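# Load two new glove boxes into the wall dispenser

## Task

Take the two fresh boxes of gloves off the cart and place them in the vacant slots of the wall-mounted glove dispenser; the cart and the pedal bin may be shifted. Finish with the gripper released and the robot backed away, and the robot must be neither toppled nor leaning at the end.

## Robot and tools

ROBOT. A Hello Robot Stretch 4 with a single arm: an omni-wheel base, a lift that rides up a mast, an arm that telescopes forward, a three-joint wrist (yaw, pitch, roll) and a two-finger gripper. It stands about 1.6 m tall. The base rim lies within 0.23 m of the base origin. Objects may occasionally get nudged by something other than the robot.

FRAMES. Base frame: origin on the floor below the base centre, x ahead, y to the left, z up. hand_pose is reported in this frame and marks the point between the fingers, 0.015 m back from the tips. With all wrist joints at 0 its axes line up with the base axes. The printed value may be slightly wrong. The odometry frame is wherever the base frame was when the scene began.

execute_actions. Argument "actions": a list holding one action, or an empty list to just read the state and images. Optional "cameras": a list of names from head_camera, head_left_camera, head_right_camera, wrist_camera, all. Leaving it out, null or ["all"] returns every camera; [] returns none. An action may contain "base", "joints" or both, plus optional "pace" and "contact_limits". Alternatively it is {"end_of_arm": "enable_torque"} on its own, which re-powers any wrist or gripper motor that shut off, holding its current position. Base and joint motions start together and may finish at different times.
- "base": exactly one key, an offset from where the base last reported itself. translate_m: straight drive in metres, forward positive, -2 to 2. strafe_m: sideways in metres, left positive, -2 to 2. rotate_rad: turn in place in radians, counter-clockwise from above positive, -3.2 to 3.2.
- "joints": absolute targets keyed by name, any subset. lift_m 0 to 1.2 (tolerance 0.004). arm_m 0 to 0.55 extension (0.004). wrist_yaw_rad -1.134 to 4.276 (0.02); 0 points ahead, positive swings left, 3.14 is stowed backward, beyond 3.4 the arm may obstruct. wrist_pitch_rad -1.117 to 4.259 (0.05); 0 level, 1.57 pointing down. wrist_roll_rad -1.117 to 4.259 (0.02); at 0 the fingers are level with each other, positive turns the gripper clockwise when viewed from behind it. gripper_m 0 to 0.08, the finger gap in metres (0.002).
- "pace": "slow", "default", "fast" or "max" (default if absent). Base speed limits 0.1/0.3/0.4/0.6 m/s and 1/2/3/4 rad/s respectively; with the lift above 0.2 m these are reduced, reaching 0.3 m/s and 1 rad/s at 1.2 m.
- "contact_limits": only {"arm_m": value}, 0 (gentlest) to 0.75 (firmest), 0.5 if absent; the arm halts when it pushes harder than this.
Joint targets beyond range are clipped and the result notes it. Unknown keys or other bad values reject the whole call and nothing moves. A joint or base omitted from an action may still be driving toward an earlier target. If a result reports a stop, any further motion, wait or finished_scene calls queued in that same reply are skipped. A single action runs at most 15 s.

wait: "seconds" 0 to 10; no new command, then the same state and images as an empty call.

zoom_image: "camera" (one of the four names) and "region" [x0, y0, x1, y1] in pixels of that camera's latest full image, top-left origin, up to 504 by 504. Gives a sharper crop.

finished_scene: "scene", the number of the current scene. Irreversible; the result states success. Replying with no tool call ends everything.

CAMERAS. head_camera (420x560) sits atop the mast, aimed forward and downward; rotate the base to look elsewhere. head_left_camera and head_right_camera (420x672 fisheyes) flank it, aimed more steeply down, and show the base and arm. wrist_camera (616x392) sits behind the fingers, looking along them with the tips near the image bottom.

RESULT LINES. base_status and joint_status: how each motion ended. "done" (for the base, wheels turned as commanded even if slipping); "off_target" (stopped short, maybe still pushing); "contact_stop_at_<key>" (blocked; that part goes slack, a slack lift may sag under load, slack wheels may roll); "limit_stop_at_<name>"; "time_out"; "torque_fault". After a stop the old target is dropped. on_its_own lists things not commanded in this call; "held at" is the held target, not the position. joint_positions gives readings. lidar_m: 12 distances in metres from the base origin, 30-degree sectors starting straight ahead and going counter-clockwise (4th left, 7th behind, 10th right); "-" means nothing seen or closer than 0.25 m; it covers heights from about 0.15 m to robot height, may miss glass, thin legs and things behind. wrist_depth_mm: 7x7 grid of median depths, 100 to 2000 mm, read from top left, "-" unknown; the robot's body appears. base_odometry comes from wheel counts; heading -3.142 to 3.142, left positive. If turned_by_wheels and turned_by_imu differ by over about 0.1 rad the base likely bumped or slipped, and heading is off by roughly their difference. base_tilt in degrees, forward and right positive, with a fixed bias up to about 1.5. motor_effort in percent of maximum, positive toward larger joint values, peak of the last action in brackets (noisy); wheel_0..2 positive means turning the base right. An out-of-range rest effort hints at a load or a push.

GRIPPING. Command a gap smaller than the object; once the fingers touch, the target sits just past contact. A held object keeps the gripper_m reading above the command and "off_target" status; "done" usually means empty, though thin or light grips can read done. Gripper effort staying beyond about 50 from zero shuts the motor off and may drop the object; recover with enable_torque.

HAZARDS. Leaning past 6 degrees gives limit_stop_at_tilt: lift, arm and wheels go slack and ignore commands until it rights itself. Tipping or ending tilted fails the task. Do not drive or turn holding over 1 kg with arm_m above 0.2, especially at fast paces; avoid sustained pushing or pulling, particularly with the gripper high or a high contact limit. Pressing the gripper into things, or holding over about 2.7 kg level, faults a wrist motor. limit_stop_at_own_body can occur with pitch below -0.2 combined with roll below -0.4 or above 4; back the joint away. To unfold at the start, send lift_m 0.4 with wrist_yaw_rad 0 together. Avoid drops, slams and hard hits. The simulation keeps running between replies while the last command is held.

Each tool is called after ">>>" as name(argument=value, ...) on one line, values as JSON.

## Session

>>> execute_actions(actions=[])

Scene clock: 0.00 s.
base_odometry: x=+0.000 y=+0.000 heading=+0.000 (m, m, rad; odometry frame)
turned_by_wheels: +0.000 (rad since the last result)
turned_by_imu: +0.000 (rad since the last result)
base_tilt: forward=+0.1 right=+0.0 (deg)
lidar_m: 2.20 1.83 2.55 2.22 2.24 1.79 0.90 0.90 1.07 2.12 2.07 2.47
base_status: not commanded
joint_positions: lift_m=+0.213 arm_m=-0.001 wrist_yaw_rad=+3.057 wrist_pitch_rad=+0.001 wrist_roll_rad=+0.018 gripper_m=+0.040
joint_status: not commanded
motor_effort: lift_m=+20 arm_m=-1 wrist_yaw_rad=-1 wrist_pitch_rad=-9 wrist_roll_rad=-2 gripper_m=+0 wheel_0=+0 wheel_1=-1 wheel_2=+0 (%)
hand_pose: x=-0.0345 y=+0.1052 z=+0.3910 quat_wxyz=(+0.043, +0.000, +0.009, +0.999) (m; base frame)
wrist_depth_mm: 148 150 1430 1863 1983 - - / - 149 1078 1756 1921 - - / - 126 202 1808 1983 - - / 108 146 242 1808 1863 - - / 145 991 1098 1808 1983 - - / 946 1008 1078 1464 1808 1921 1756 / 976 1025 111 1118 135 1182 1118
pictures: head_camera, head_left_camera, head_right_camera, wrist_camera
Images, in order (width x height): head_camera 420x560, head_left_camera 420x672, head_right_camera 420x672, wrist_camera 616x392.

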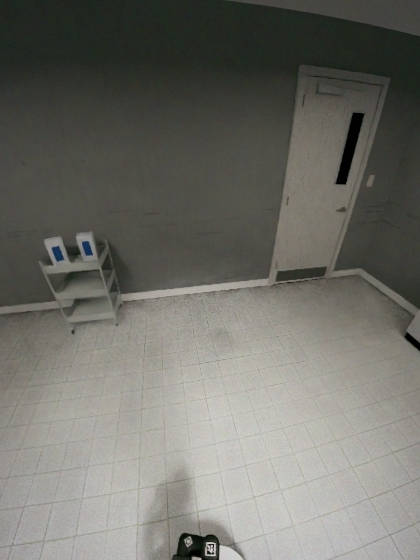

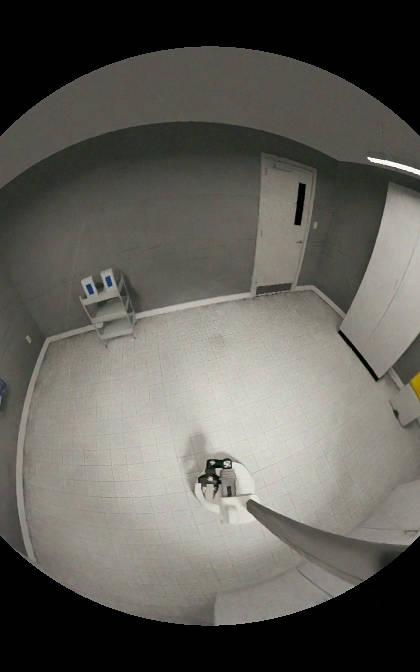

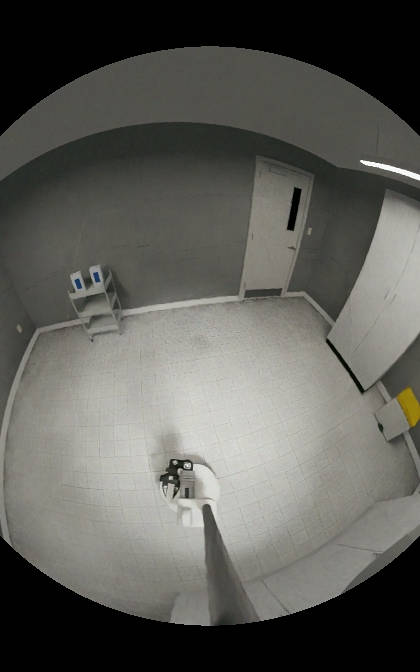

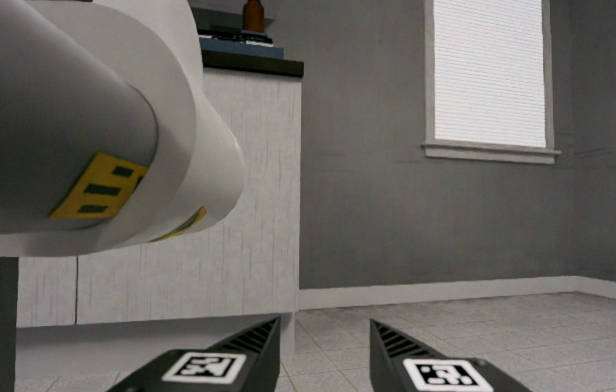

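>>> execute_actions(actions=[{"base":{"rotate_rad":1.2},"joints":{"lift_m":0.7,"wrist_yaw_rad":0,"gripper_m":0.08},"pace":"fast"}])

Scene clock: 7.47 s.
base_odometry: x=+0.000 y=+0.000 heading=+1.200 (m, m, rad; odometry frame)
turned_by_wheels: +1.200 (rad since the last result)
turned_by_imu: +1.175 (rad since the last result)
base_tilt: forward=-0.2 right=+0.0 (deg)
lidar_m: 2.29 2.19 2.25 1.01 0.92 0.93 1.22 2.06 2.08 2.35 2.20 1.86
base_status: done
joint_positions: lift_m=+0.700 arm_m=-0.001 wrist_yaw_rad=+0.001 wrist_pitch_rad=+0.001 wrist_roll_rad=+0.018 gripper_m=+0.080
joint_status: all done
motor_effort: lift_m=+22(24) arm_m=-1(1) wrist_yaw_rad=-1(10) wrist_pitch_rad=-9(9) wrist_roll_rad=-1(1) gripper_m=+2(3) wheel_0=-1(11) wheel_1=-2(12) wheel_2=+0(11) (%)
hand_pose: x=+0.3827 y=-0.0873 z=+0.8777 quat_wxyz=(+1.000, +0.009, +0.001, +0.000) (m; base frame)
wrist_depth_mm: 1708 - - - - - 1863 / 1708 1921 - - - - 1808 / 1756 1921 - - - - 1863 / 1708 1921 - - - - 1756 / 1756 1983 - - - - 1618 / 1756 1921 - - - - 1708 / 1756 110 141 - - 125 1464
pictures: head_camera, head_left_camera, head_right_camera, wrist_camera
Images, in order (width x height): head_camera 420x560, head_left_camera 420x672, head_right_camera 420x672, wrist_camera 616x392.

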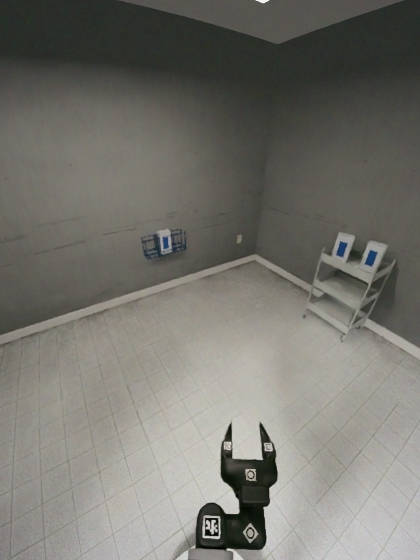

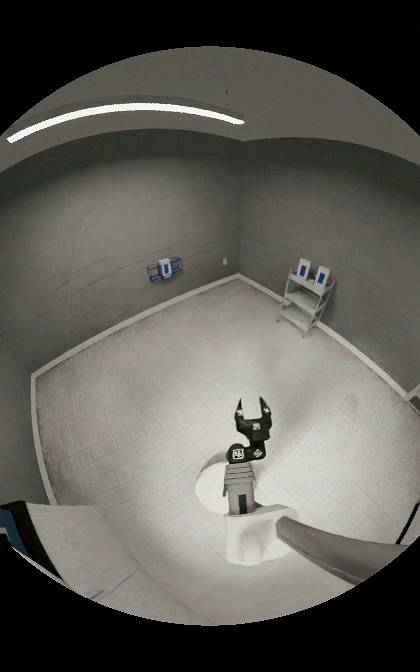

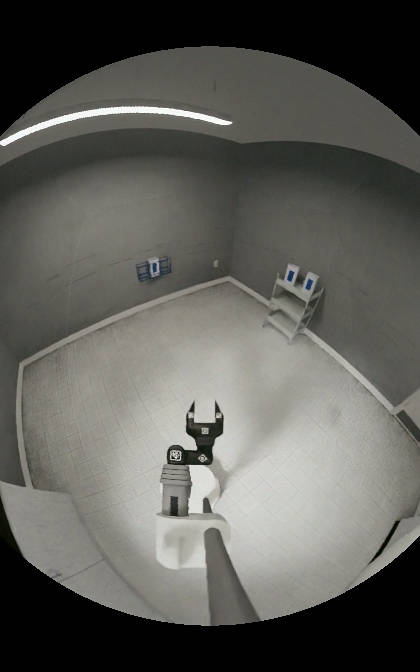

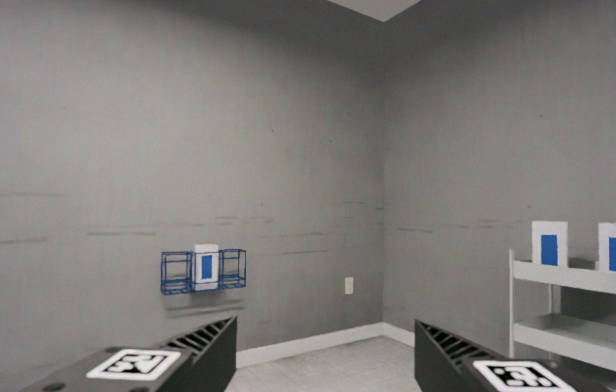

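>>> execute_actions(actions=[{"base":{"rotate_rad":-1.03},"pace":"fast"}], cameras=[])

>>> execute_actions(actions=[{"base":{"strafe_m":0.8},"pace":"fast"}], cameras=[])

>>> execute_actions(actions=[{"base":{"translate_m":0.9},"joints":{"lift_m":0.95,"wrist_pitch_rad":0.5},"pace":"fast"}])

Scene clock: 18.23 s.
base_odometry: x=+0.000 y=+0.000 heading=+0.170 (m, m, rad; odometry frame)
turned_by_wheels: -1.030 (rad since the last result)
turned_by_imu: -1.009 (rad since the last result)
base_tilt: forward=+0.1 right=+0.1 (deg)
lidar_m: 2.19 1.83 2.25 2.22 2.29 0.99 0.91 0.92 1.22 2.07 2.10 2.32
base_status: done
joint_positions: lift_m=+0.700 arm_m=-0.001 wrist_yaw_rad=+0.000 wrist_pitch_rad=+0.001 wrist_roll_rad=+0.018 gripper_m=+0.080
joint_status: not commanded
motor_effort: lift_m=+21(22) arm_m=-1(1) wrist_yaw_rad=-1(3) wrist_pitch_rad=-9(9) wrist_roll_rad=-2(2) gripper_m=+2(2) wheel_0=+1(7) wheel_1=+2(13) wheel_2=+0(10) (%)
hand_pose: x=+0.3827 y=-0.0874 z=+0.8778 quat_wxyz=(+1.000, +0.009, +0.001, +0.000) (m; base frame)
wrist_depth_mm: - - - - - - - / 1921 - - - - - - / - - - - - - - / - 1983 - - - - - / 1983 1756 1983 1983 - - 1983 / 1983 1863 1983 - - - - / 1983 110 141 - 1983 124 -
pictures: none
No camera images: the call's "cameras" was empty. Leave "cameras" out to get every camera's image.

Scene clock: 21.43 s.
base_odometry: x=-0.135 y=+0.788 heading=+0.170 (m, m, rad; odometry frame)
turned_by_wheels: +0.000 (rad since the last result)
turned_by_imu: +0.002 (rad since the last result)
base_tilt: forward=+0.1 right=+0.0 (deg)
lidar_m: 1.71 2.15 1.42 1.39 1.44 1.68 1.58 1.07 1.29 2.84 2.91 2.28
base_status: done
joint_positions: lift_m=+0.700 arm_m=-0.001 wrist_yaw_rad=+0.000 wrist_pitch_rad=+0.001 wrist_roll_rad=+0.018 gripper_m=+0.080
joint_status: not commanded
motor_effort: lift_m=+21(21) arm_m=-1(1) wrist_yaw_rad=-1(1) wrist_pitch_rad=-9(9) wrist_roll_rad=-1(2) gripper_m=+2(2) wheel_0=+0(12) wheel_1=+0(13) wheel_2=+1(0) (%)
hand_pose: x=+0.3827 y=-0.0874 z=+0.8778 quat_wxyz=(+1.000, +0.009, +0.001, +0.000) (m; base frame)
wrist_depth_mm: - - 1983 1983 1983 - - / 1983 - 1983 1983 - - 1983 / - 1983 - - 1983 - 1983 / 1983 1921 1983 - 1983 - - / 1921 1921 1983 1708 1983 1921 1983 / 1921 1921 1983 1808 - - 1983 / 1921 110 140 1863 1983 124 1983
pictures: none
No camera images: the call's "cameras" was empty. Leave "cameras" out to get every camera's image.

Scene clock: 25.03 s.
base_odometry: x=+0.751 y=+0.941 heading=+0.171 (m, m, rad; odometry frame)
turned_by_wheels: +0.000 (rad since the last result)
turned_by_imu: +0.000 (rad since the last result)
base_tilt: forward=+0.1 right=+0.1 (deg)
lidar_m: 0.80 0.84 1.56 1.36 1.42 1.99 2.04 1.91 2.52 2.76 1.92 1.32
base_status: done
joint_positions: lift_m=+0.950 arm_m=-0.001 wrist_yaw_rad=+0.000 wrist_pitch_rad=+0.502 wrist_roll_rad=+0.018 gripper_m=+0.080
joint_status: all done
motor_effort: lift_m=+22(25) arm_m=-1(1) wrist_yaw_rad=+0(2) wrist_pitch_rad=-8(8) wrist_roll_rad=-1(2) gripper_m=+2(2) wheel_0=+1(7) wheel_1=+4(12) wheel_2=+0(12) (%)
hand_pose: x=+0.3564 y=-0.0874 z=+1.0256 quat_wxyz=(+0.969, +0.009, +0.249, -0.002) (m; base frame)
wrist_depth_mm: 917 946 946 946 946 946 960 / 976 991 991 1008 991 1025 1025 / 1060 1060 1078 1042 1078 1078 1078 / 1118 1138 1008 854 1160 1205 1182 / 1255 809 842 842 1255 1308 1308 / 1336 1336 1060 1025 1366 1397 1397 / 1366 110 140 960 1336 124 1397
pictures: head_camera, head_left_camera, head_right_camera, wrist_camera
Images, in order (width x height): head_camera 420x560, head_left_camera 420x672, head_right_camera 420x672, wrist_camera 616x392.

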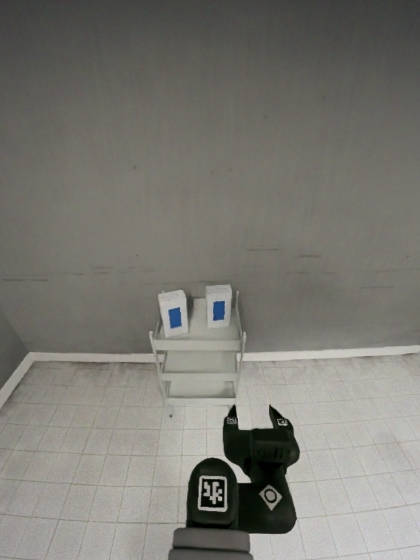

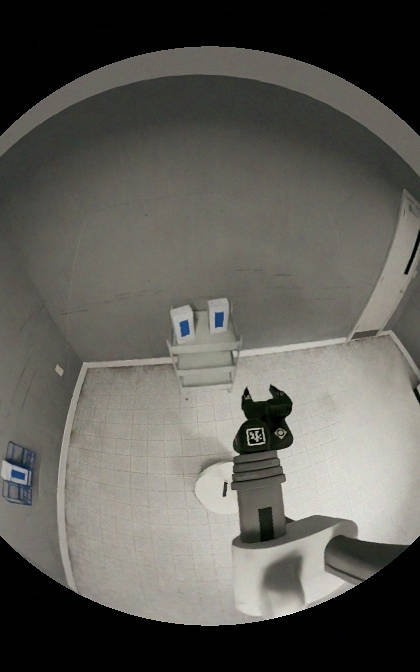

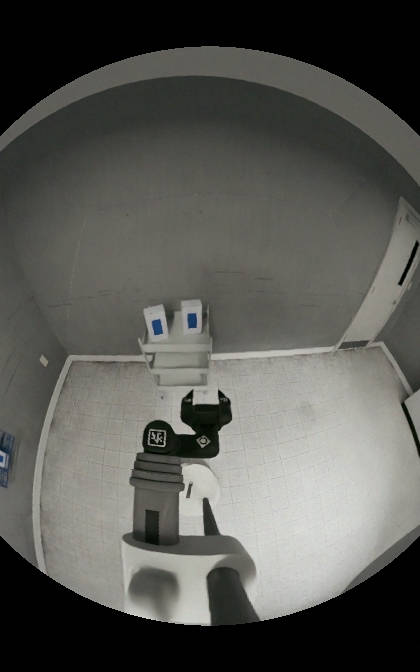

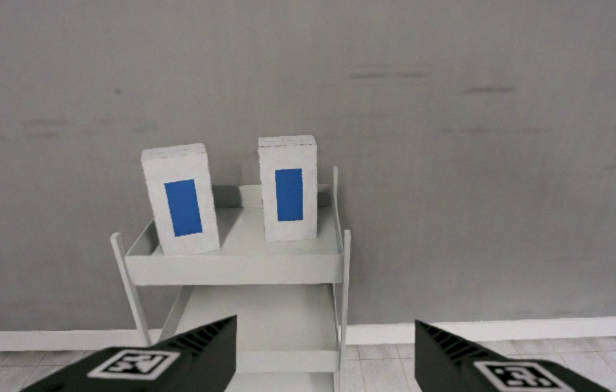

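>>> execute_actions(actions=[{"base":{"translate_m":0.38},"joints":{"lift_m":1.1,"arm_m":0.45,"wrist_pitch_rad":1.57,"wrist_roll_rad":1.57}}])

Scene clock: 36.57 s.
base_odometry: x=+1.126 y=+1.006 heading=+0.171 (m, m, rad; odometry frame)
turned_by_wheels: +0.000 (rad since the last result)
turned_by_imu: +0.000 (rad since the last result)
base_tilt: forward=-0.1 right=+0.1 (deg)
lidar_m: 0.42 0.45 1.17 1.49 1.44 2.02 2.29 2.29 2.93 2.79 1.34 0.48
base_status: done
joint_positions: lift_m=+1.100 arm_m=+0.449 wrist_yaw_rad=+0.000 wrist_pitch_rad=+1.570 wrist_roll_rad=+1.570 gripper_m=+0.080
joint_status: all done
motor_effort: lift_m=+22(24) arm_m=+6(7) wrist_yaw_rad=-1(2) wrist_pitch_rad=+0(7) wrist_roll_rad=+0(5) gripper_m=+1(2) wheel_0=+1(6) wheel_1=+4(7) wheel_2=+1(12) (%)
hand_pose: x=+0.6200 y=-0.0874 z=+1.0653 quat_wxyz=(+0.501, +0.500, +0.500, -0.499) (m; base frame)
wrist_depth_mm: 377 559 1060 1281 1255 1229 1205 / 375 554 1078 1255 1229 1205 1182 / 370 544 1042 1281 1255 1205 1229 / 370 549 991 1229 1229 1205 1205 / 368 535 564 554 554 976 960 / 364 530 549 355 544 991 976 / 359 110 141 312 539 125 1160
pictures: head_camera, head_left_camera, head_right_camera, wrist_camera
Images, in order (width x height): head_camera 420x560, head_left_camera 420x672, head_right_camera 420x672, wrist_camera 616x392.

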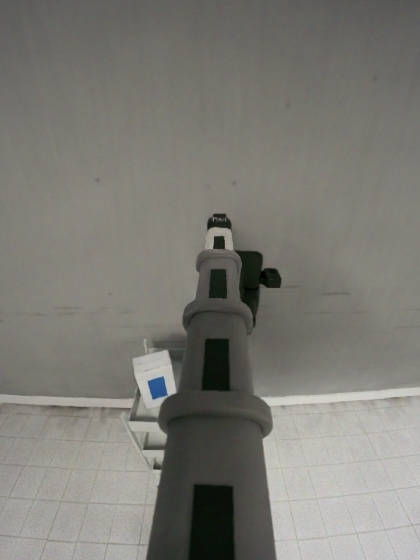

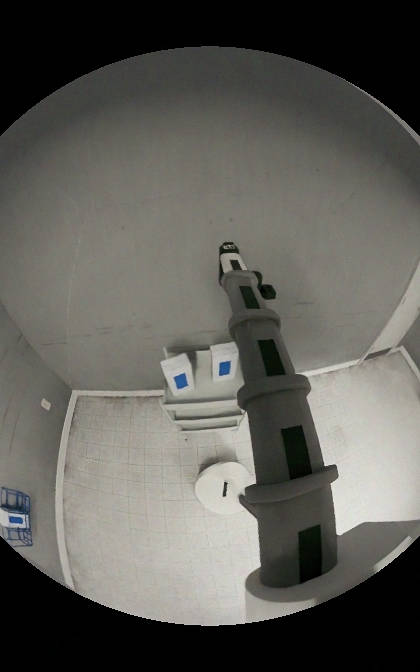

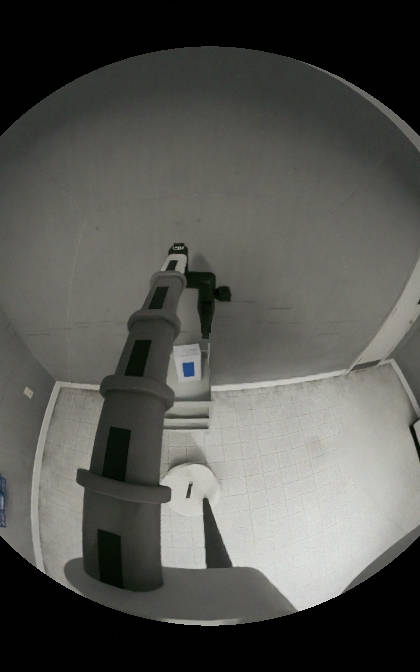

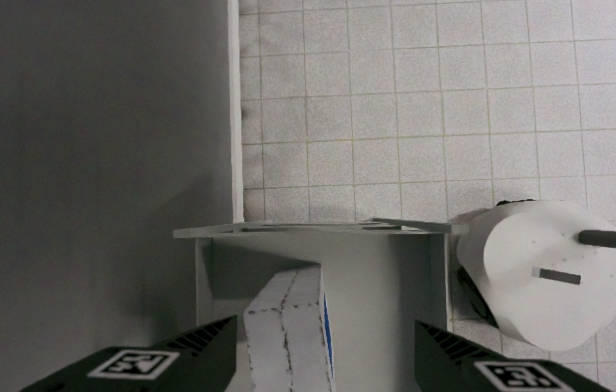

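>>> execute_actions(actions=[{"base":{"strafe_m":0.06},"joints":{"lift_m":1.02,"arm_m":0.475}}], cameras=["wrist_camera","head_right_camera"])

Scene clock: 45.77 s.
base_odometry: x=+1.116 y=+1.065 heading=+0.171 (m, m, rad; odometry frame)
turned_by_wheels: +0.000 (rad since the last result)
turned_by_imu: +0.000 (rad since the last result)
base_tilt: forward=+0.1 right=+0.0 (deg)
lidar_m: 0.42 0.46 1.17 1.42 1.39 1.95 2.35 2.31 2.99 2.84 1.33 0.46
base_status: done
joint_positions: lift_m=+1.020 arm_m=+0.474 wrist_yaw_rad=+0.000 wrist_pitch_rad=+1.570 wrist_roll_rad=+1.570 gripper_m=+0.080
joint_status: all done
motor_effort: lift_m=+18(22) arm_m=+7(7) wrist_yaw_rad=-2(2) wrist_pitch_rad=+0(0) wrist_roll_rad=-1(1) gripper_m=+2(1) wheel_0=-3(10) wheel_1=+3(12) wheel_2=+0(2) (%)
hand_pose: x=+0.6449 y=-0.0874 z=+0.9857 quat_wxyz=(+0.501, +0.500, +0.500, -0.499) (m; base frame)
wrist_depth_mm: 340 508 976 1182 1160 1160 1138 / 336 504 946 1205 1182 1160 1118 / 334 492 931 1138 1160 1160 1118 / 332 488 480 477 469 469 1098 / 329 484 477 236 466 466 891 / 327 480 477 232 466 462 904 / 322 110 141 230 230 124 878
pictures: head_right_camera, wrist_camera
Images, in order (width x height): head_right_camera 420x672, wrist_camera 616x392.

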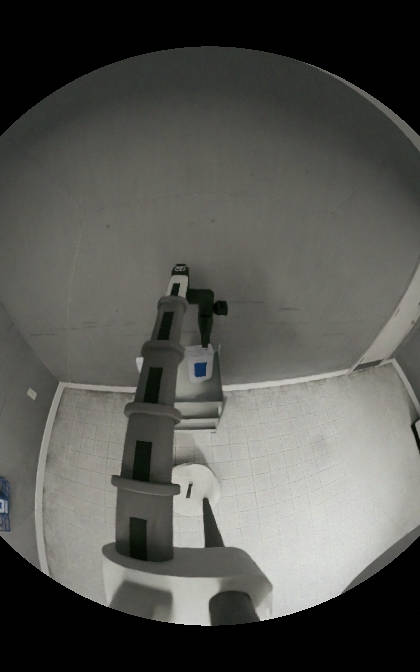

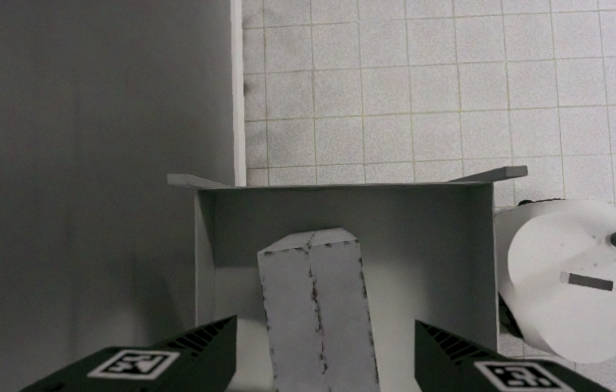

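>>> execute_actions(actions=[{"base":{"strafe_m":0.028},"joints":{"lift_m":0.97,"arm_m":0.471,"wrist_roll_rad":1.47}}], cameras=["wrist_camera"])

Scene clock: 53.67 s.
base_odometry: x=+1.111 y=+1.092 heading=+0.171 (m, m, rad; odometry frame)
turned_by_wheels: +0.000 (rad since the last result)
turned_by_imu: +0.000 (rad since the last result)
base_tilt: forward=+0.0 right=+0.1 (deg)
lidar_m: 0.42 0.46 1.20 1.39 1.35 1.90 2.35 2.31 3.02 2.86 1.32 0.46
base_status: done
joint_positions: lift_m=+0.970 arm_m=+0.472 wrist_yaw_rad=+0.000 wrist_pitch_rad=+1.570 wrist_roll_rad=+1.470 gripper_m=+0.080
joint_status: all done
motor_effort: lift_m=+17(17) arm_m=-6(7) wrist_yaw_rad=-1(0) wrist_pitch_rad=+0(0) wrist_roll_rad=-3(3) gripper_m=+1(1) wheel_0=+0(10) wheel_1=+1(8) wheel_2=+0(3) (%)
hand_pose: x=+0.6432 y=-0.0874 z=+0.9358 quat_wxyz=(+0.525, +0.474, +0.524, -0.474) (m; base frame)
wrist_depth_mm: 310 445 788 1118 1118 1118 1098 / 314 459 820 1118 1118 1118 1078 / 319 462 621 1118 1098 1098 1078 / 322 469 430 427 418 415 1060 / 325 484 427 184 418 415 866 / 329 492 413 183 415 415 842 / 332 110 141 182 180 125 842
pictures: wrist_camera
Images, in order (width x height): wrist_camera 616x392.

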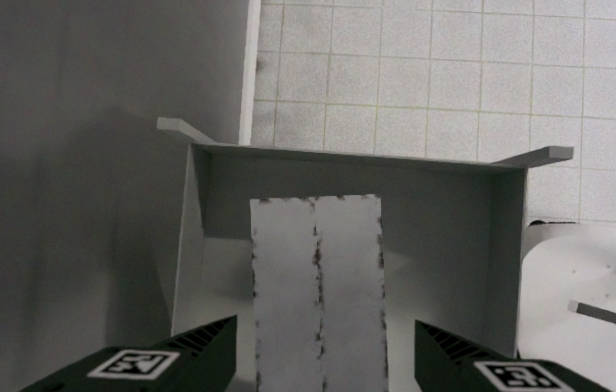

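>>> execute_actions(actions=[{"joints":{"lift_m":0.918,"arm_m":0.476,"wrist_roll_rad":1.44},"pace":"slow"}], cameras=["wrist_camera"])

>>> execute_actions(actions=[{"joints":{"gripper_m":0.04}}], cameras=["wrist_camera"])

Scene clock: 61.00 s.
base_odometry: x=+1.111 y=+1.092 heading=+0.171 (m, m, rad; odometry frame)
turned_by_wheels: +0.000 (rad since the last result)
turned_by_imu: +0.000 (rad since the last result)
base_tilt: forward=+0.1 right=+0.1 (deg)
lidar_m: 0.44 0.46 1.18 1.39 1.35 1.91 2.37 2.32 3.01 2.86 1.32 0.47
base_status: not commanded
joint_positions: lift_m=+0.918 arm_m=+0.475 wrist_yaw_rad=+0.000 wrist_pitch_rad=+1.570 wrist_roll_rad=+1.440 gripper_m=+0.080
joint_status: all done
motor_effort: lift_m=+17(17) arm_m=+7(8) wrist_yaw_rad=-1(0) wrist_pitch_rad=+0(1) wrist_roll_rad=-3(3) gripper_m=+3(2) wheel_0=+0(0) wheel_1=+1(1) wheel_2=+0(0) (%)
hand_pose: x=+0.6459 y=-0.0874 z=+0.8838 quat_wxyz=(+0.532, +0.467, +0.531, -0.466) (m; base frame)
wrist_depth_mm: 303 430 741 1078 1060 1060 1042 / 304 415 778 1078 1042 1060 1008 / 310 427 377 377 1042 1008 1008 / 319 439 377 134 368 366 676 / 324 442 375 133 131 364 559 / 329 430 373 132 131 362 788 / 332 110 132 131 130 125 788
pictures: wrist_camera
Images, in order (width x height): wrist_camera 616x392.

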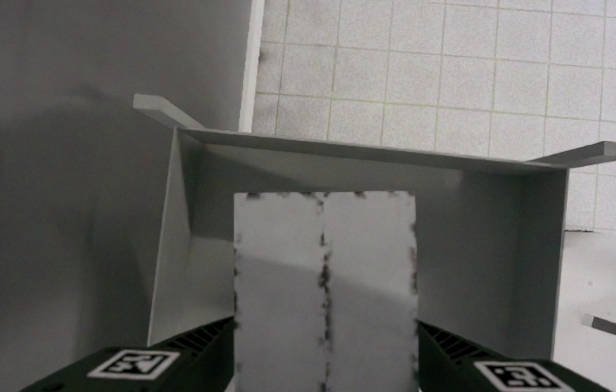

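Scene clock: 61.97 s.
base_odometry: x=+1.111 y=+1.092 heading=+0.171 (m, m, rad; odometry frame)
turned_by_wheels: +0.000 (rad since the last result)
turned_by_imu: +0.000 (rad since the last result)
base_tilt: forward=+0.0 right=+0.0 (deg)
lidar_m: 0.42 0.43 1.18 1.39 1.35 1.92 2.39 2.30 3.04 2.88 1.32 0.47
base_status: not commanded
joint_positions: lift_m=+0.918 arm_m=+0.475 wrist_yaw_rad=+0.000 wrist_pitch_rad=+1.570 wrist_roll_rad=+1.440 gripper_m=+0.060
joint_status: gripper_m off_target (ended at +0.060, target +0.040)
on_its_own: gripper_m is held at +0.056, not at your +0.040, by its contact guard: the fingers met something
motor_effort: lift_m=+17(17) arm_m=+7(7) wrist_yaw_rad=+0(1) wrist_pitch_rad=-1(1) wrist_roll_rad=-2(1) gripper_m=-30(29) wheel_0=+0(0) wheel_1=+1(1) wheel_2=+0(0) (%)
hand_pose: x=+0.6459 y=-0.0874 z=+0.8838 quat_wxyz=(+0.532, +0.466, +0.531, -0.466) (m; base frame)
wrist_depth_mm: 301 430 741 1078 1060 1078 1042 / 306 421 778 1042 1042 1042 1042 / 312 430 379 379 1025 1042 1025 / 319 436 377 134 368 366 676 / 322 442 375 132 131 364 559 / 327 430 373 132 130 362 778 / 338 349 131 131 129 136 798
pictures: wrist_camera
Images, in order (width x height): wrist_camera 616x392.

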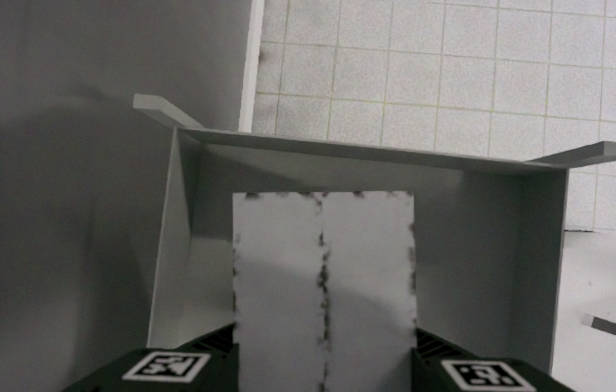

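>>> execute_actions(actions=[{"joints":{"lift_m":1.08}}], cameras=[])

>>> execute_actions(actions=[{"base":{"translate_m":-0.6},"joints":{"arm_m":0.15,"wrist_roll_rad":1.57}}], cameras=[])

>>> execute_actions(actions=[{"base":{"rotate_rad":1.6}}], cameras=[])

>>> execute_actions(actions=[{"base":{"translate_m":0.6}}])

Scene clock: 73.60 s.
base_odometry: x=+1.111 y=+1.092 heading=+0.171 (m, m, rad; odometry frame)
turned_by_wheels: +0.000 (rad since the last result)
turned_by_imu: +0.000 (rad since the last result)
base_tilt: forward=+0.1 right=+0.2 (deg)
lidar_m: 0.43 0.43 1.18 1.39 1.36 1.91 2.37 2.33 3.02 2.88 1.32 0.45
base_status: not commanded
joint_positions: lift_m=+1.080 arm_m=+0.475 wrist_yaw_rad=+0.000 wrist_pitch_rad=+1.570 wrist_roll_rad=+1.440 gripper_m=+0.060
joint_status: all done
on_its_own: gripper_m is held at +0.056, not at your +0.040, by its contact guard: the fingers met something
motor_effort: lift_m=+25(27) arm_m=+7(7) wrist_yaw_rad=+0(0) wrist_pitch_rad=-1(0) wrist_roll_rad=-2(2) gripper_m=-30(30) wheel_0=+0(0) wheel_1=+1(1) wheel_2=+0(0) (%)
hand_pose: x=+0.6459 y=-0.0874 z=+1.0451 quat_wxyz=(+0.532, +0.467, +0.531, -0.466) (m; base frame)
wrist_depth_mm: 303 430 750 1229 1229 1205 1205 / 304 439 788 1229 1205 1205 1182 / 314 452 732 1229 1205 1205 1160 / 319 466 544 134 484 1182 1160 / 325 477 535 133 132 960 960 / 330 492 521 132 131 960 976 / 338 415 131 131 130 135 931
pictures: none
No camera images: the call's "cameras" was empty. Leave "cameras" out to get every camera's image.

Scene clock: 77.10 s.
base_odometry: x=+0.520 y=+0.990 heading=+0.171 (m, m, rad; odometry frame)
turned_by_wheels: -0.001 (rad since the last result)
turned_by_imu: +0.000 (rad since the last result)
base_tilt: forward=+0.1 right=+0.2 (deg)
lidar_m: 0.28 1.49 1.45 1.25 1.40 1.87 2.25 1.71 2.20 2.88 2.22 0.29
base_status: done
joint_positions: lift_m=+1.080 arm_m=+0.151 wrist_yaw_rad=+0.000 wrist_pitch_rad=+1.570 wrist_roll_rad=+1.570 gripper_m=+0.060
joint_status: all done
on_its_own: gripper_m is held at +0.056, not at your +0.040, by its contact guard: the fingers met something
motor_effort: lift_m=+24(25) arm_m=-6(9) wrist_yaw_rad=+0(2) wrist_pitch_rad=-1(3) wrist_roll_rad=-1(3) gripper_m=-29(30) wheel_0=-3(7) wheel_1=-4(10) wheel_2=+0(11) (%)
hand_pose: x=+0.3222 y=-0.0874 z=+1.0452 quat_wxyz=(+0.500, +0.500, +0.500, -0.500) (m; base frame)
wrist_depth_mm: 1255 1281 1255 1229 1229 1229 1205 / 1229 1281 1229 1229 1229 1229 1182 / 1255 1205 1255 1229 1229 1205 1182 / 1118 1255 1229 134 991 1205 1182 / 1098 1255 1205 133 132 960 1160 / 1098 1229 1229 132 131 976 1160 / 1205 1205 132 131 129 135 1138
pictures: none
No camera images: the call's "cameras" was empty. Leave "cameras" out to get every camera's image.

Scene clock: 79.57 s.
base_odometry: x=+0.520 y=+0.990 heading=+1.770 (m, m, rad; odometry frame)
turned_by_wheels: +1.599 (rad since the last result)
turned_by_imu: +1.566 (rad since the last result)
base_tilt: forward=-0.1 right=+0.1 (deg)
lidar_m: 0.27 1.39 1.87 2.15 1.73 2.31 2.90 2.19 1.54 1.02 1.51 0.28
base_status: done
joint_positions: lift_m=+1.080 arm_m=+0.151 wrist_yaw_rad=+0.000 wrist_pitch_rad=+1.569 wrist_roll_rad=+1.570 gripper_m=+0.060
joint_status: not commanded
on_its_own: gripper_m is held at +0.056, not at your +0.040, by its contact guard: the fingers met something
motor_effort: lift_m=+24(24) arm_m=-7(6) wrist_yaw_rad=+0(1) wrist_pitch_rad=+1(1) wrist_roll_rad=-1(2) gripper_m=-29(28) wheel_0=-3(8) wheel_1=-4(7) wheel_2=-1(10) (%)
hand_pose: x=+0.3223 y=-0.0874 z=+1.0452 quat_wxyz=(+0.501, +0.500, +0.500, -0.499) (m; base frame)
wrist_depth_mm: 1281 1281 1255 1281 1229 1205 1205 / 1281 1255 1229 1255 1229 1182 1160 / 1229 1255 1255 1229 1205 1205 1182 / 1229 1205 1229 135 976 1229 1160 / 1255 1255 1229 134 132 960 1160 / 1229 1229 1205 132 131 946 1160 / 1229 1229 131 131 130 135 1160
pictures: none
No camera images: the call's "cameras" was empty. Leave "cameras" out to get every camera's image.

Scene clock: 83.07 s.
base_odometry: x=+0.401 y=+1.579 heading=+1.770 (m, m, rad; odometry frame)
turned_by_wheels: +0.001 (rad since the last result)
turned_by_imu: +0.000 (rad since the last result)
base_tilt: forward=-0.1 right=+0.2 (deg)
lidar_m: 0.28 0.67 1.06 2.26 2.03 2.32 3.69 2.14 1.10 1.43 1.15 0.28
base_status: done
joint_positions: lift_m=+1.080 arm_m=+0.151 wrist_yaw_rad=+0.000 wrist_pitch_rad=+1.570 wrist_roll_rad=+1.570 gripper_m=+0.060
joint_status: not commanded
on_its_own: gripper_m is held at +0.056, not at your +0.040, by its contact guard: the fingers met something
motor_effort: lift_m=+24(24) arm_m=-6(7) wrist_yaw_rad=+0(1) wrist_pitch_rad=+0(1) wrist_roll_rad=-2(2) gripper_m=-30(30) wheel_0=+2(8) wheel_1=+4(7) wheel_2=+1(10) (%)
hand_pose: x=+0.3222 y=-0.0874 z=+1.0452 quat_wxyz=(+0.500, +0.500, +0.500, -0.500) (m; base frame)
wrist_depth_mm: 621 917 1255 1255 1205 1205 1229 / 615 917 1255 1205 1229 1205 1182 / 591 931 1255 1255 1229 1182 1182 / 615 917 1229 135 976 1182 1160 / 525 917 1229 133 132 976 1182 / 500 904 1205 132 131 960 1138 / 609 750 131 131 130 135 1160
pictures: head_camera, head_left_camera, head_right_camera, wrist_camera
Images, in order (width x height): head_camera 420x560, head_left_camera 420x672, head_right_camera 420x672, wrist_camera 616x392.

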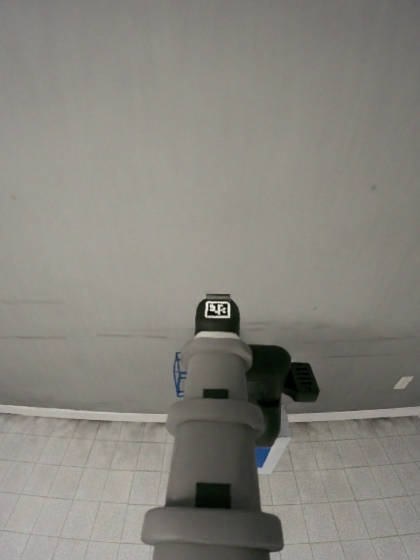

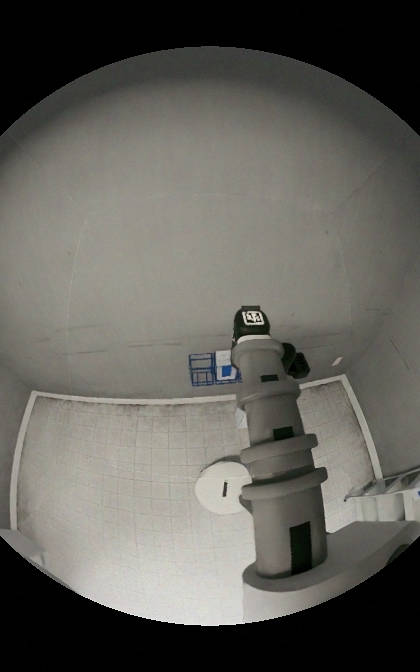

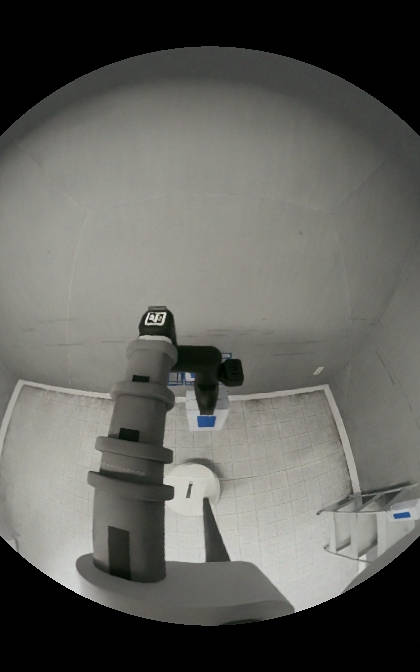

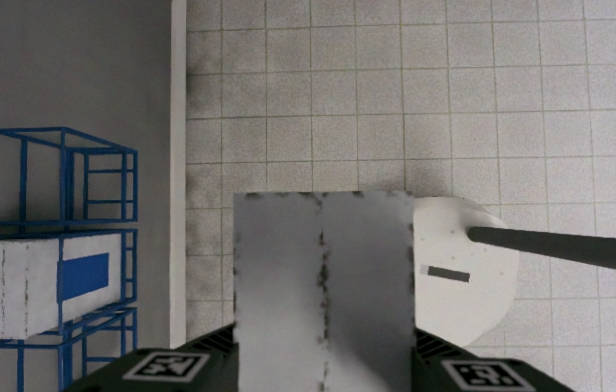

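>>> execute_actions(actions=[{"joints":{"wrist_yaw_rad":1.57,"wrist_roll_rad":3.14,"arm_m":0.3}}])

Scene clock: 89.83 s.
base_odometry: x=+0.401 y=+1.579 heading=+1.770 (m, m, rad; odometry frame)
turned_by_wheels: +0.000 (rad since the last result)
turned_by_imu: +0.000 (rad since the last result)
base_tilt: forward=+0.0 right=+0.1 (deg)
lidar_m: 0.50 0.70 1.06 2.27 2.01 2.34 3.70 2.15 1.09 1.44 1.16 0.71
base_status: not commanded
joint_positions: lift_m=+1.080 arm_m=+0.299 wrist_yaw_rad=+1.569 wrist_pitch_rad=+1.570 wrist_roll_rad=+3.140 gripper_m=+0.060
joint_status: all done
on_its_own: gripper_m is held at +0.056, not at your +0.040, by its contact guard: the fingers met something
motor_effort: lift_m=+24(24) arm_m=+6(8) wrist_yaw_rad=+1(6) wrist_pitch_rad=+0(4) wrist_roll_rad=+0(4) gripper_m=-30(30) wheel_0=+2(2) wheel_1=+4(4) wheel_2=+0(1) (%)
hand_pose: x=+0.5572 y=+0.0001 z=+1.0452 quat_wxyz=(+0.500, +0.500, +0.500, -0.500) (m; base frame)
wrist_depth_mm: 307 452 866 1229 1229 1229 1182 / 306 455 759 1255 1205 1205 1205 / 304 442 750 1205 1205 1229 1205 / 303 452 466 135 1205 960 960 / 304 445 462 134 133 960 946 / 301 442 603 132 131 1182 1138 / 300 368 131 131 130 135 1160
pictures: head_camera, head_left_camera, head_right_camera, wrist_camera
Images, in order (width x height): head_camera 420x560, head_left_camera 420x672, head_right_camera 420x672, wrist_camera 616x392.

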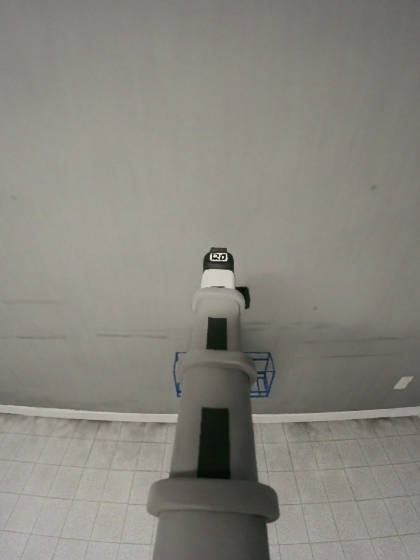

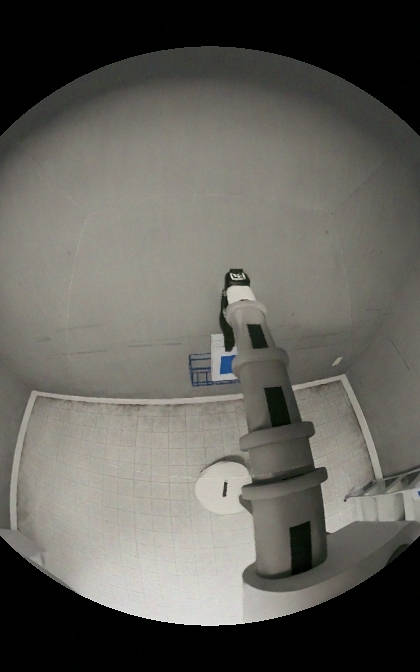

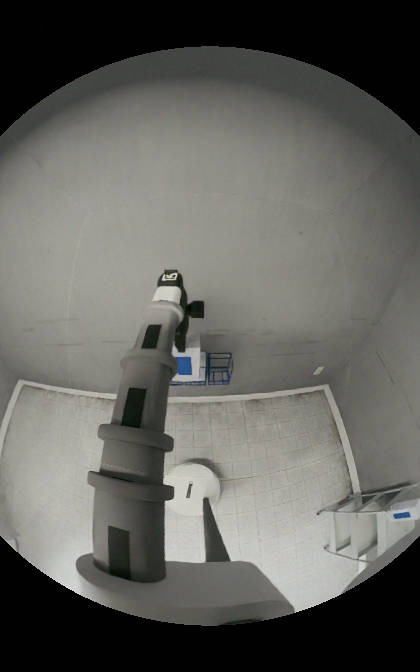

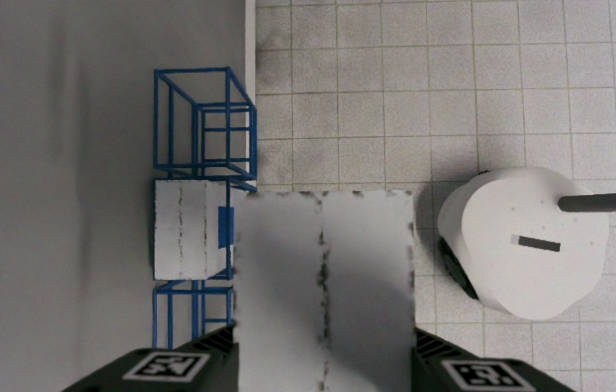

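>>> execute_actions(actions=[{"base":{"strafe_m":-0.157},"joints":{"arm_m":0.456}}], cameras=["wrist_camera"])

>>> execute_actions(actions=[{"joints":{"lift_m":1.02}}])

Scene clock: 100.07 s.
base_odometry: x=+0.555 y=+1.610 heading=+1.770 (m, m, rad; odometry frame)
turned_by_wheels: +0.000 (rad since the last result)
turned_by_imu: -0.001 (rad since the last result)
base_tilt: forward=+0.1 right=+0.1 (deg)
lidar_m: 0.66 0.69 1.06 2.42 2.16 2.53 3.73 1.89 0.95 1.28 1.14 0.81
base_status: done
joint_positions: lift_m=+1.080 arm_m=+0.455 wrist_yaw_rad=+1.570 wrist_pitch_rad=+1.570 wrist_roll_rad=+3.140 gripper_m=+0.060
joint_status: all done
on_its_own: gripper_m is held at +0.056, not at your +0.040, by its contact guard: the fingers met something
motor_effort: lift_m=+24(24) arm_m=+7(7) wrist_yaw_rad=+2(1) wrist_pitch_rad=+0(1) wrist_roll_rad=-1(1) gripper_m=-30(29) wheel_0=+0(9) wheel_1=-4(11) wheel_2=+0(2) (%)
hand_pose: x=+0.7132 y=+0.0001 z=+1.0452 quat_wxyz=(+0.500, +0.500, +0.500, -0.500) (m; base frame)
wrist_depth_mm: 113 159 300 1229 1205 1205 1182 / 113 160 300 1255 1229 1205 1182 / 113 159 297 1205 1229 1205 1182 / 113 158 263 135 1182 1182 960 / 112 157 236 133 132 1182 960 / 112 157 232 132 131 1160 960 / 111 130 131 131 129 135 1160
pictures: wrist_camera
Images, in order (width x height): wrist_camera 616x392.

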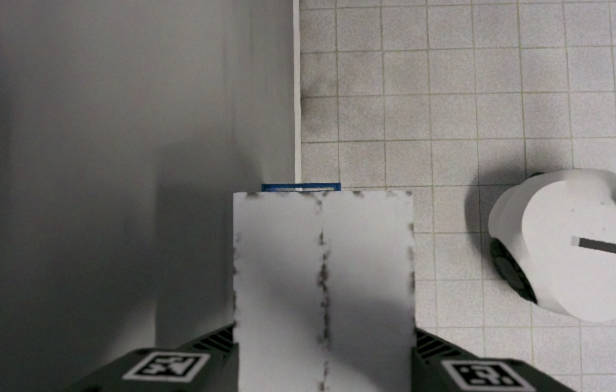

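Scene clock: 101.23 s.
base_odometry: x=+0.555 y=+1.610 heading=+1.770 (m, m, rad; odometry frame)
turned_by_wheels: +0.000 (rad since the last result)
turned_by_imu: +0.000 (rad since the last result)
base_tilt: forward=+0.0 right=+0.1 (deg)
lidar_m: 0.65 0.69 1.06 2.42 2.17 2.53 3.71 1.93 0.94 1.27 1.15 0.81
base_status: not commanded
joint_positions: lift_m=+1.020 arm_m=+0.455 wrist_yaw_rad=+1.570 wrist_pitch_rad=+1.570 wrist_roll_rad=+3.140 gripper_m=+0.060
joint_status: all done
on_its_own: gripper_m is held at +0.056, not at your +0.040, by its contact guard: the fingers met something
motor_effort: lift_m=+20(22) arm_m=+7(7) wrist_yaw_rad=+0(1) wrist_pitch_rad=+0(0) wrist_roll_rad=-1(0) gripper_m=-30(29) wheel_0=+0(0) wheel_1=-4(4) wheel_2=+0(0) (%)
hand_pose: x=+0.7132 y=+0.0001 z=+0.9855 quat_wxyz=(+0.500, +0.500, +0.500, -0.500) (m; base frame)
wrist_depth_mm: 113 160 301 1182 1160 1138 1160 / 113 159 298 1160 1160 1138 1138 / 113 159 297 1160 1160 1138 1118 / 113 158 263 134 1138 1138 891 / 112 157 235 133 132 1118 891 / 112 157 233 132 131 1118 917 / 111 130 131 131 129 135 1098
pictures: head_camera, head_left_camera, head_right_camera, wrist_camera
Images, in order (width x height): head_camera 420x560, head_left_camera 420x672, head_right_camera 420x672, wrist_camera 616x392.

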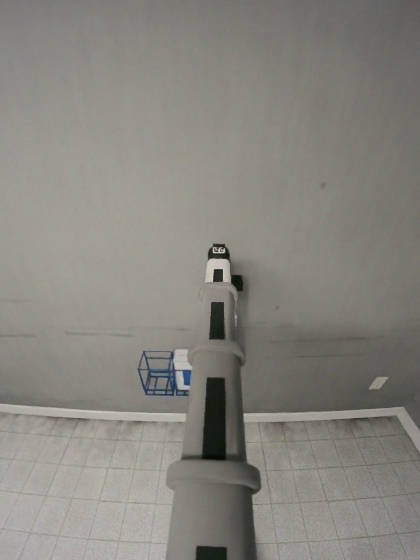

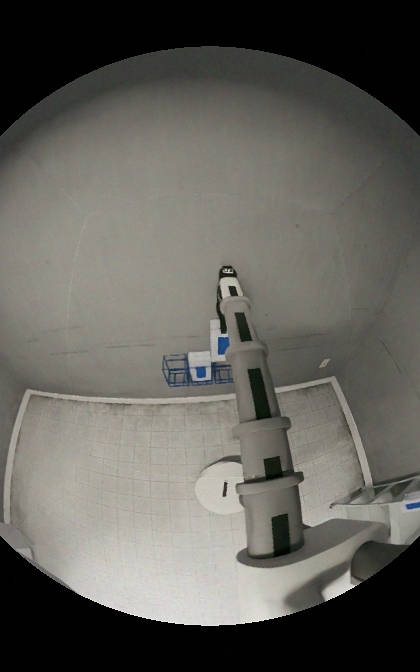

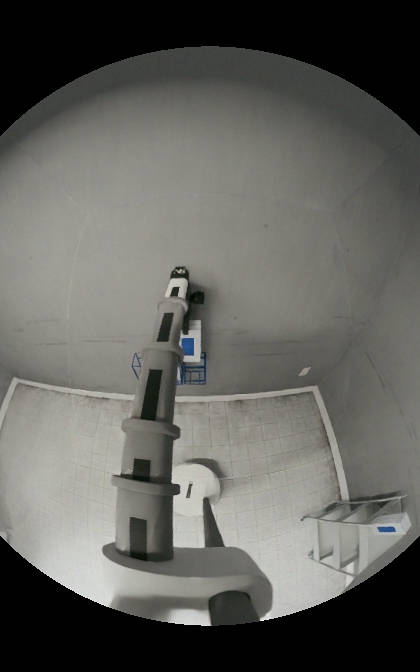

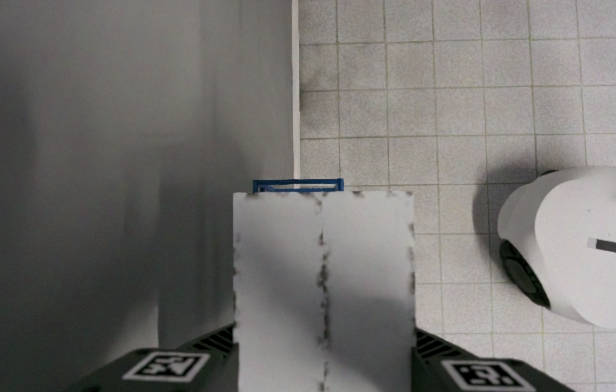

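>>> execute_actions(actions=[{"joints":{"lift_m":0.97,"arm_m":0.473},"pace":"slow"}], cameras=["wrist_camera"])

>>> execute_actions(actions=[{"joints":{"lift_m":0.92},"pace":"slow"}])

Scene clock: 112.60 s.
base_odometry: x=+0.555 y=+1.609 heading=+1.769 (m, m, rad; odometry frame)
turned_by_wheels: -0.001 (rad since the last result)
turned_by_imu: +0.006 (rad since the last result)
base_tilt: forward=-0.1 right=+0.1 (deg)
lidar_m: 0.67 0.74 1.09 2.42 2.15 2.56 3.73 1.89 0.97 1.29 1.16 0.82
base_status: not commanded
joint_positions: lift_m=+0.971 arm_m=+0.471 wrist_yaw_rad=+1.566 wrist_pitch_rad=+1.573 wrist_roll_rad=+3.141 gripper_m=+0.060
joint_status: all done
on_its_own: gripper_m is held at +0.056, not at your +0.040, by its contact guard: the fingers met something
motor_effort: lift_m=+12(20) arm_m=+12(18) wrist_yaw_rad=+11(12) wrist_pitch_rad=-8(9) wrist_roll_rad=-5(7) gripper_m=-30(30) wheel_0=+0(0) wheel_1=+3(4) wheel_2=-14(14) (%)
hand_pose: x=+0.7292 y=-0.0008 z=+0.9362 quat_wxyz=(+0.499, +0.501, +0.498, -0.502) (m; base frame)
wrist_depth_mm: 106 138 258 1138 1118 1118 1098 / 106 138 255 1118 1118 1098 1098 / 105 137 255 1118 1078 1078 1078 / 105 137 225 134 1098 1078 866 / 105 136 202 133 132 1060 854 / 104 135 199 132 131 1078 946 / - 112 131 131 129 135 1060
pictures: wrist_camera
Images, in order (width x height): wrist_camera 616x392.

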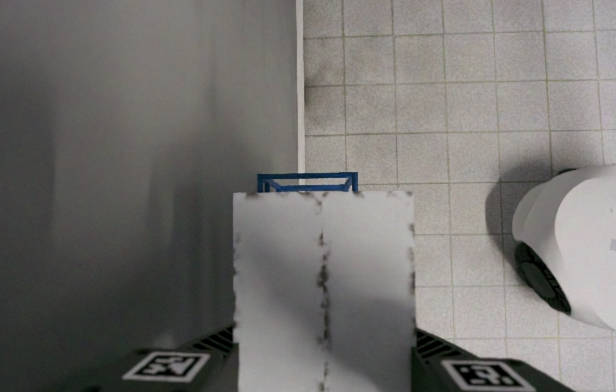

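Scene clock: 113.97 s.
base_odometry: x=+0.555 y=+1.609 heading=+1.770 (m, m, rad; odometry frame)
turned_by_wheels: +0.001 (rad since the last result)
turned_by_imu: -0.022 (rad since the last result)
base_tilt: forward=-0.4 right=+0.3 (deg)
lidar_m: 0.66 0.70 1.07 2.42 2.17 2.48 3.74 1.94 0.96 1.26 1.18 0.83
base_status: not commanded
joint_positions: lift_m=+0.921 arm_m=+0.472 wrist_yaw_rad=+1.570 wrist_pitch_rad=+1.574 wrist_roll_rad=+3.138 gripper_m=+0.061
joint_status: all done
on_its_own: gripper_m is held at +0.056, not at your +0.040, by its contact guard: the fingers met something
motor_effort: lift_m=+7(13) arm_m=+8(14) wrist_yaw_rad=+0(10) wrist_pitch_rad=-11(22) wrist_roll_rad=+4(7) gripper_m=-33(33) wheel_0=+0(0) wheel_1=+4(4) wheel_2=-7(14) (%)
hand_pose: x=+0.7299 y=-0.0007 z=+0.8866 quat_wxyz=(+0.501, +0.499, +0.500, -0.500) (m; base frame)
wrist_depth_mm: 107 140 260 1078 1060 1060 1060 / 107 139 256 1078 1060 1042 1042 / 106 138 252 1060 1042 1042 1042 / 106 137 201 128 127 1008 878 / 105 135 182 124 123 1025 820 / 104 134 178 121 119 1025 991 / - 112 118 118 117 135 1008
pictures: head_camera, head_left_camera, head_right_camera, wrist_camera
Images, in order (width x height): head_camera 420x560, head_left_camera 420x672, head_right_camera 420x672, wrist_camera 616x392.

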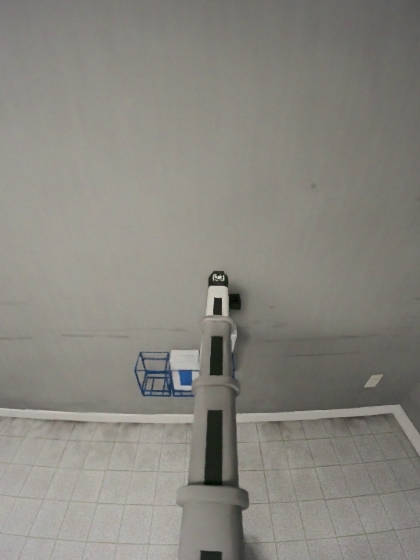

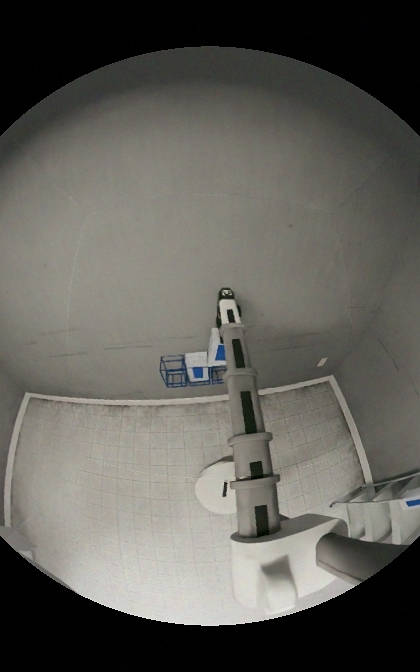

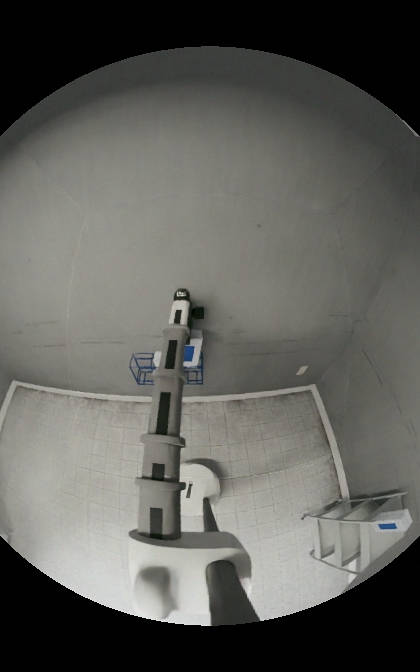

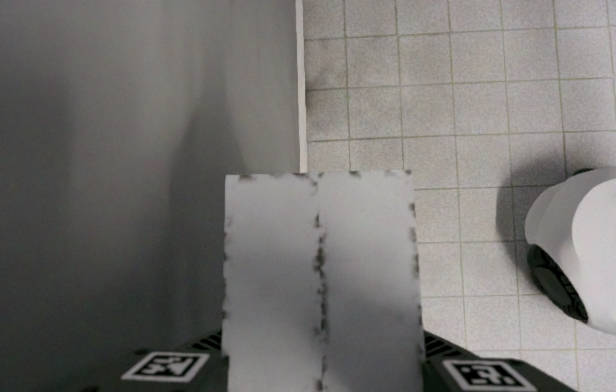

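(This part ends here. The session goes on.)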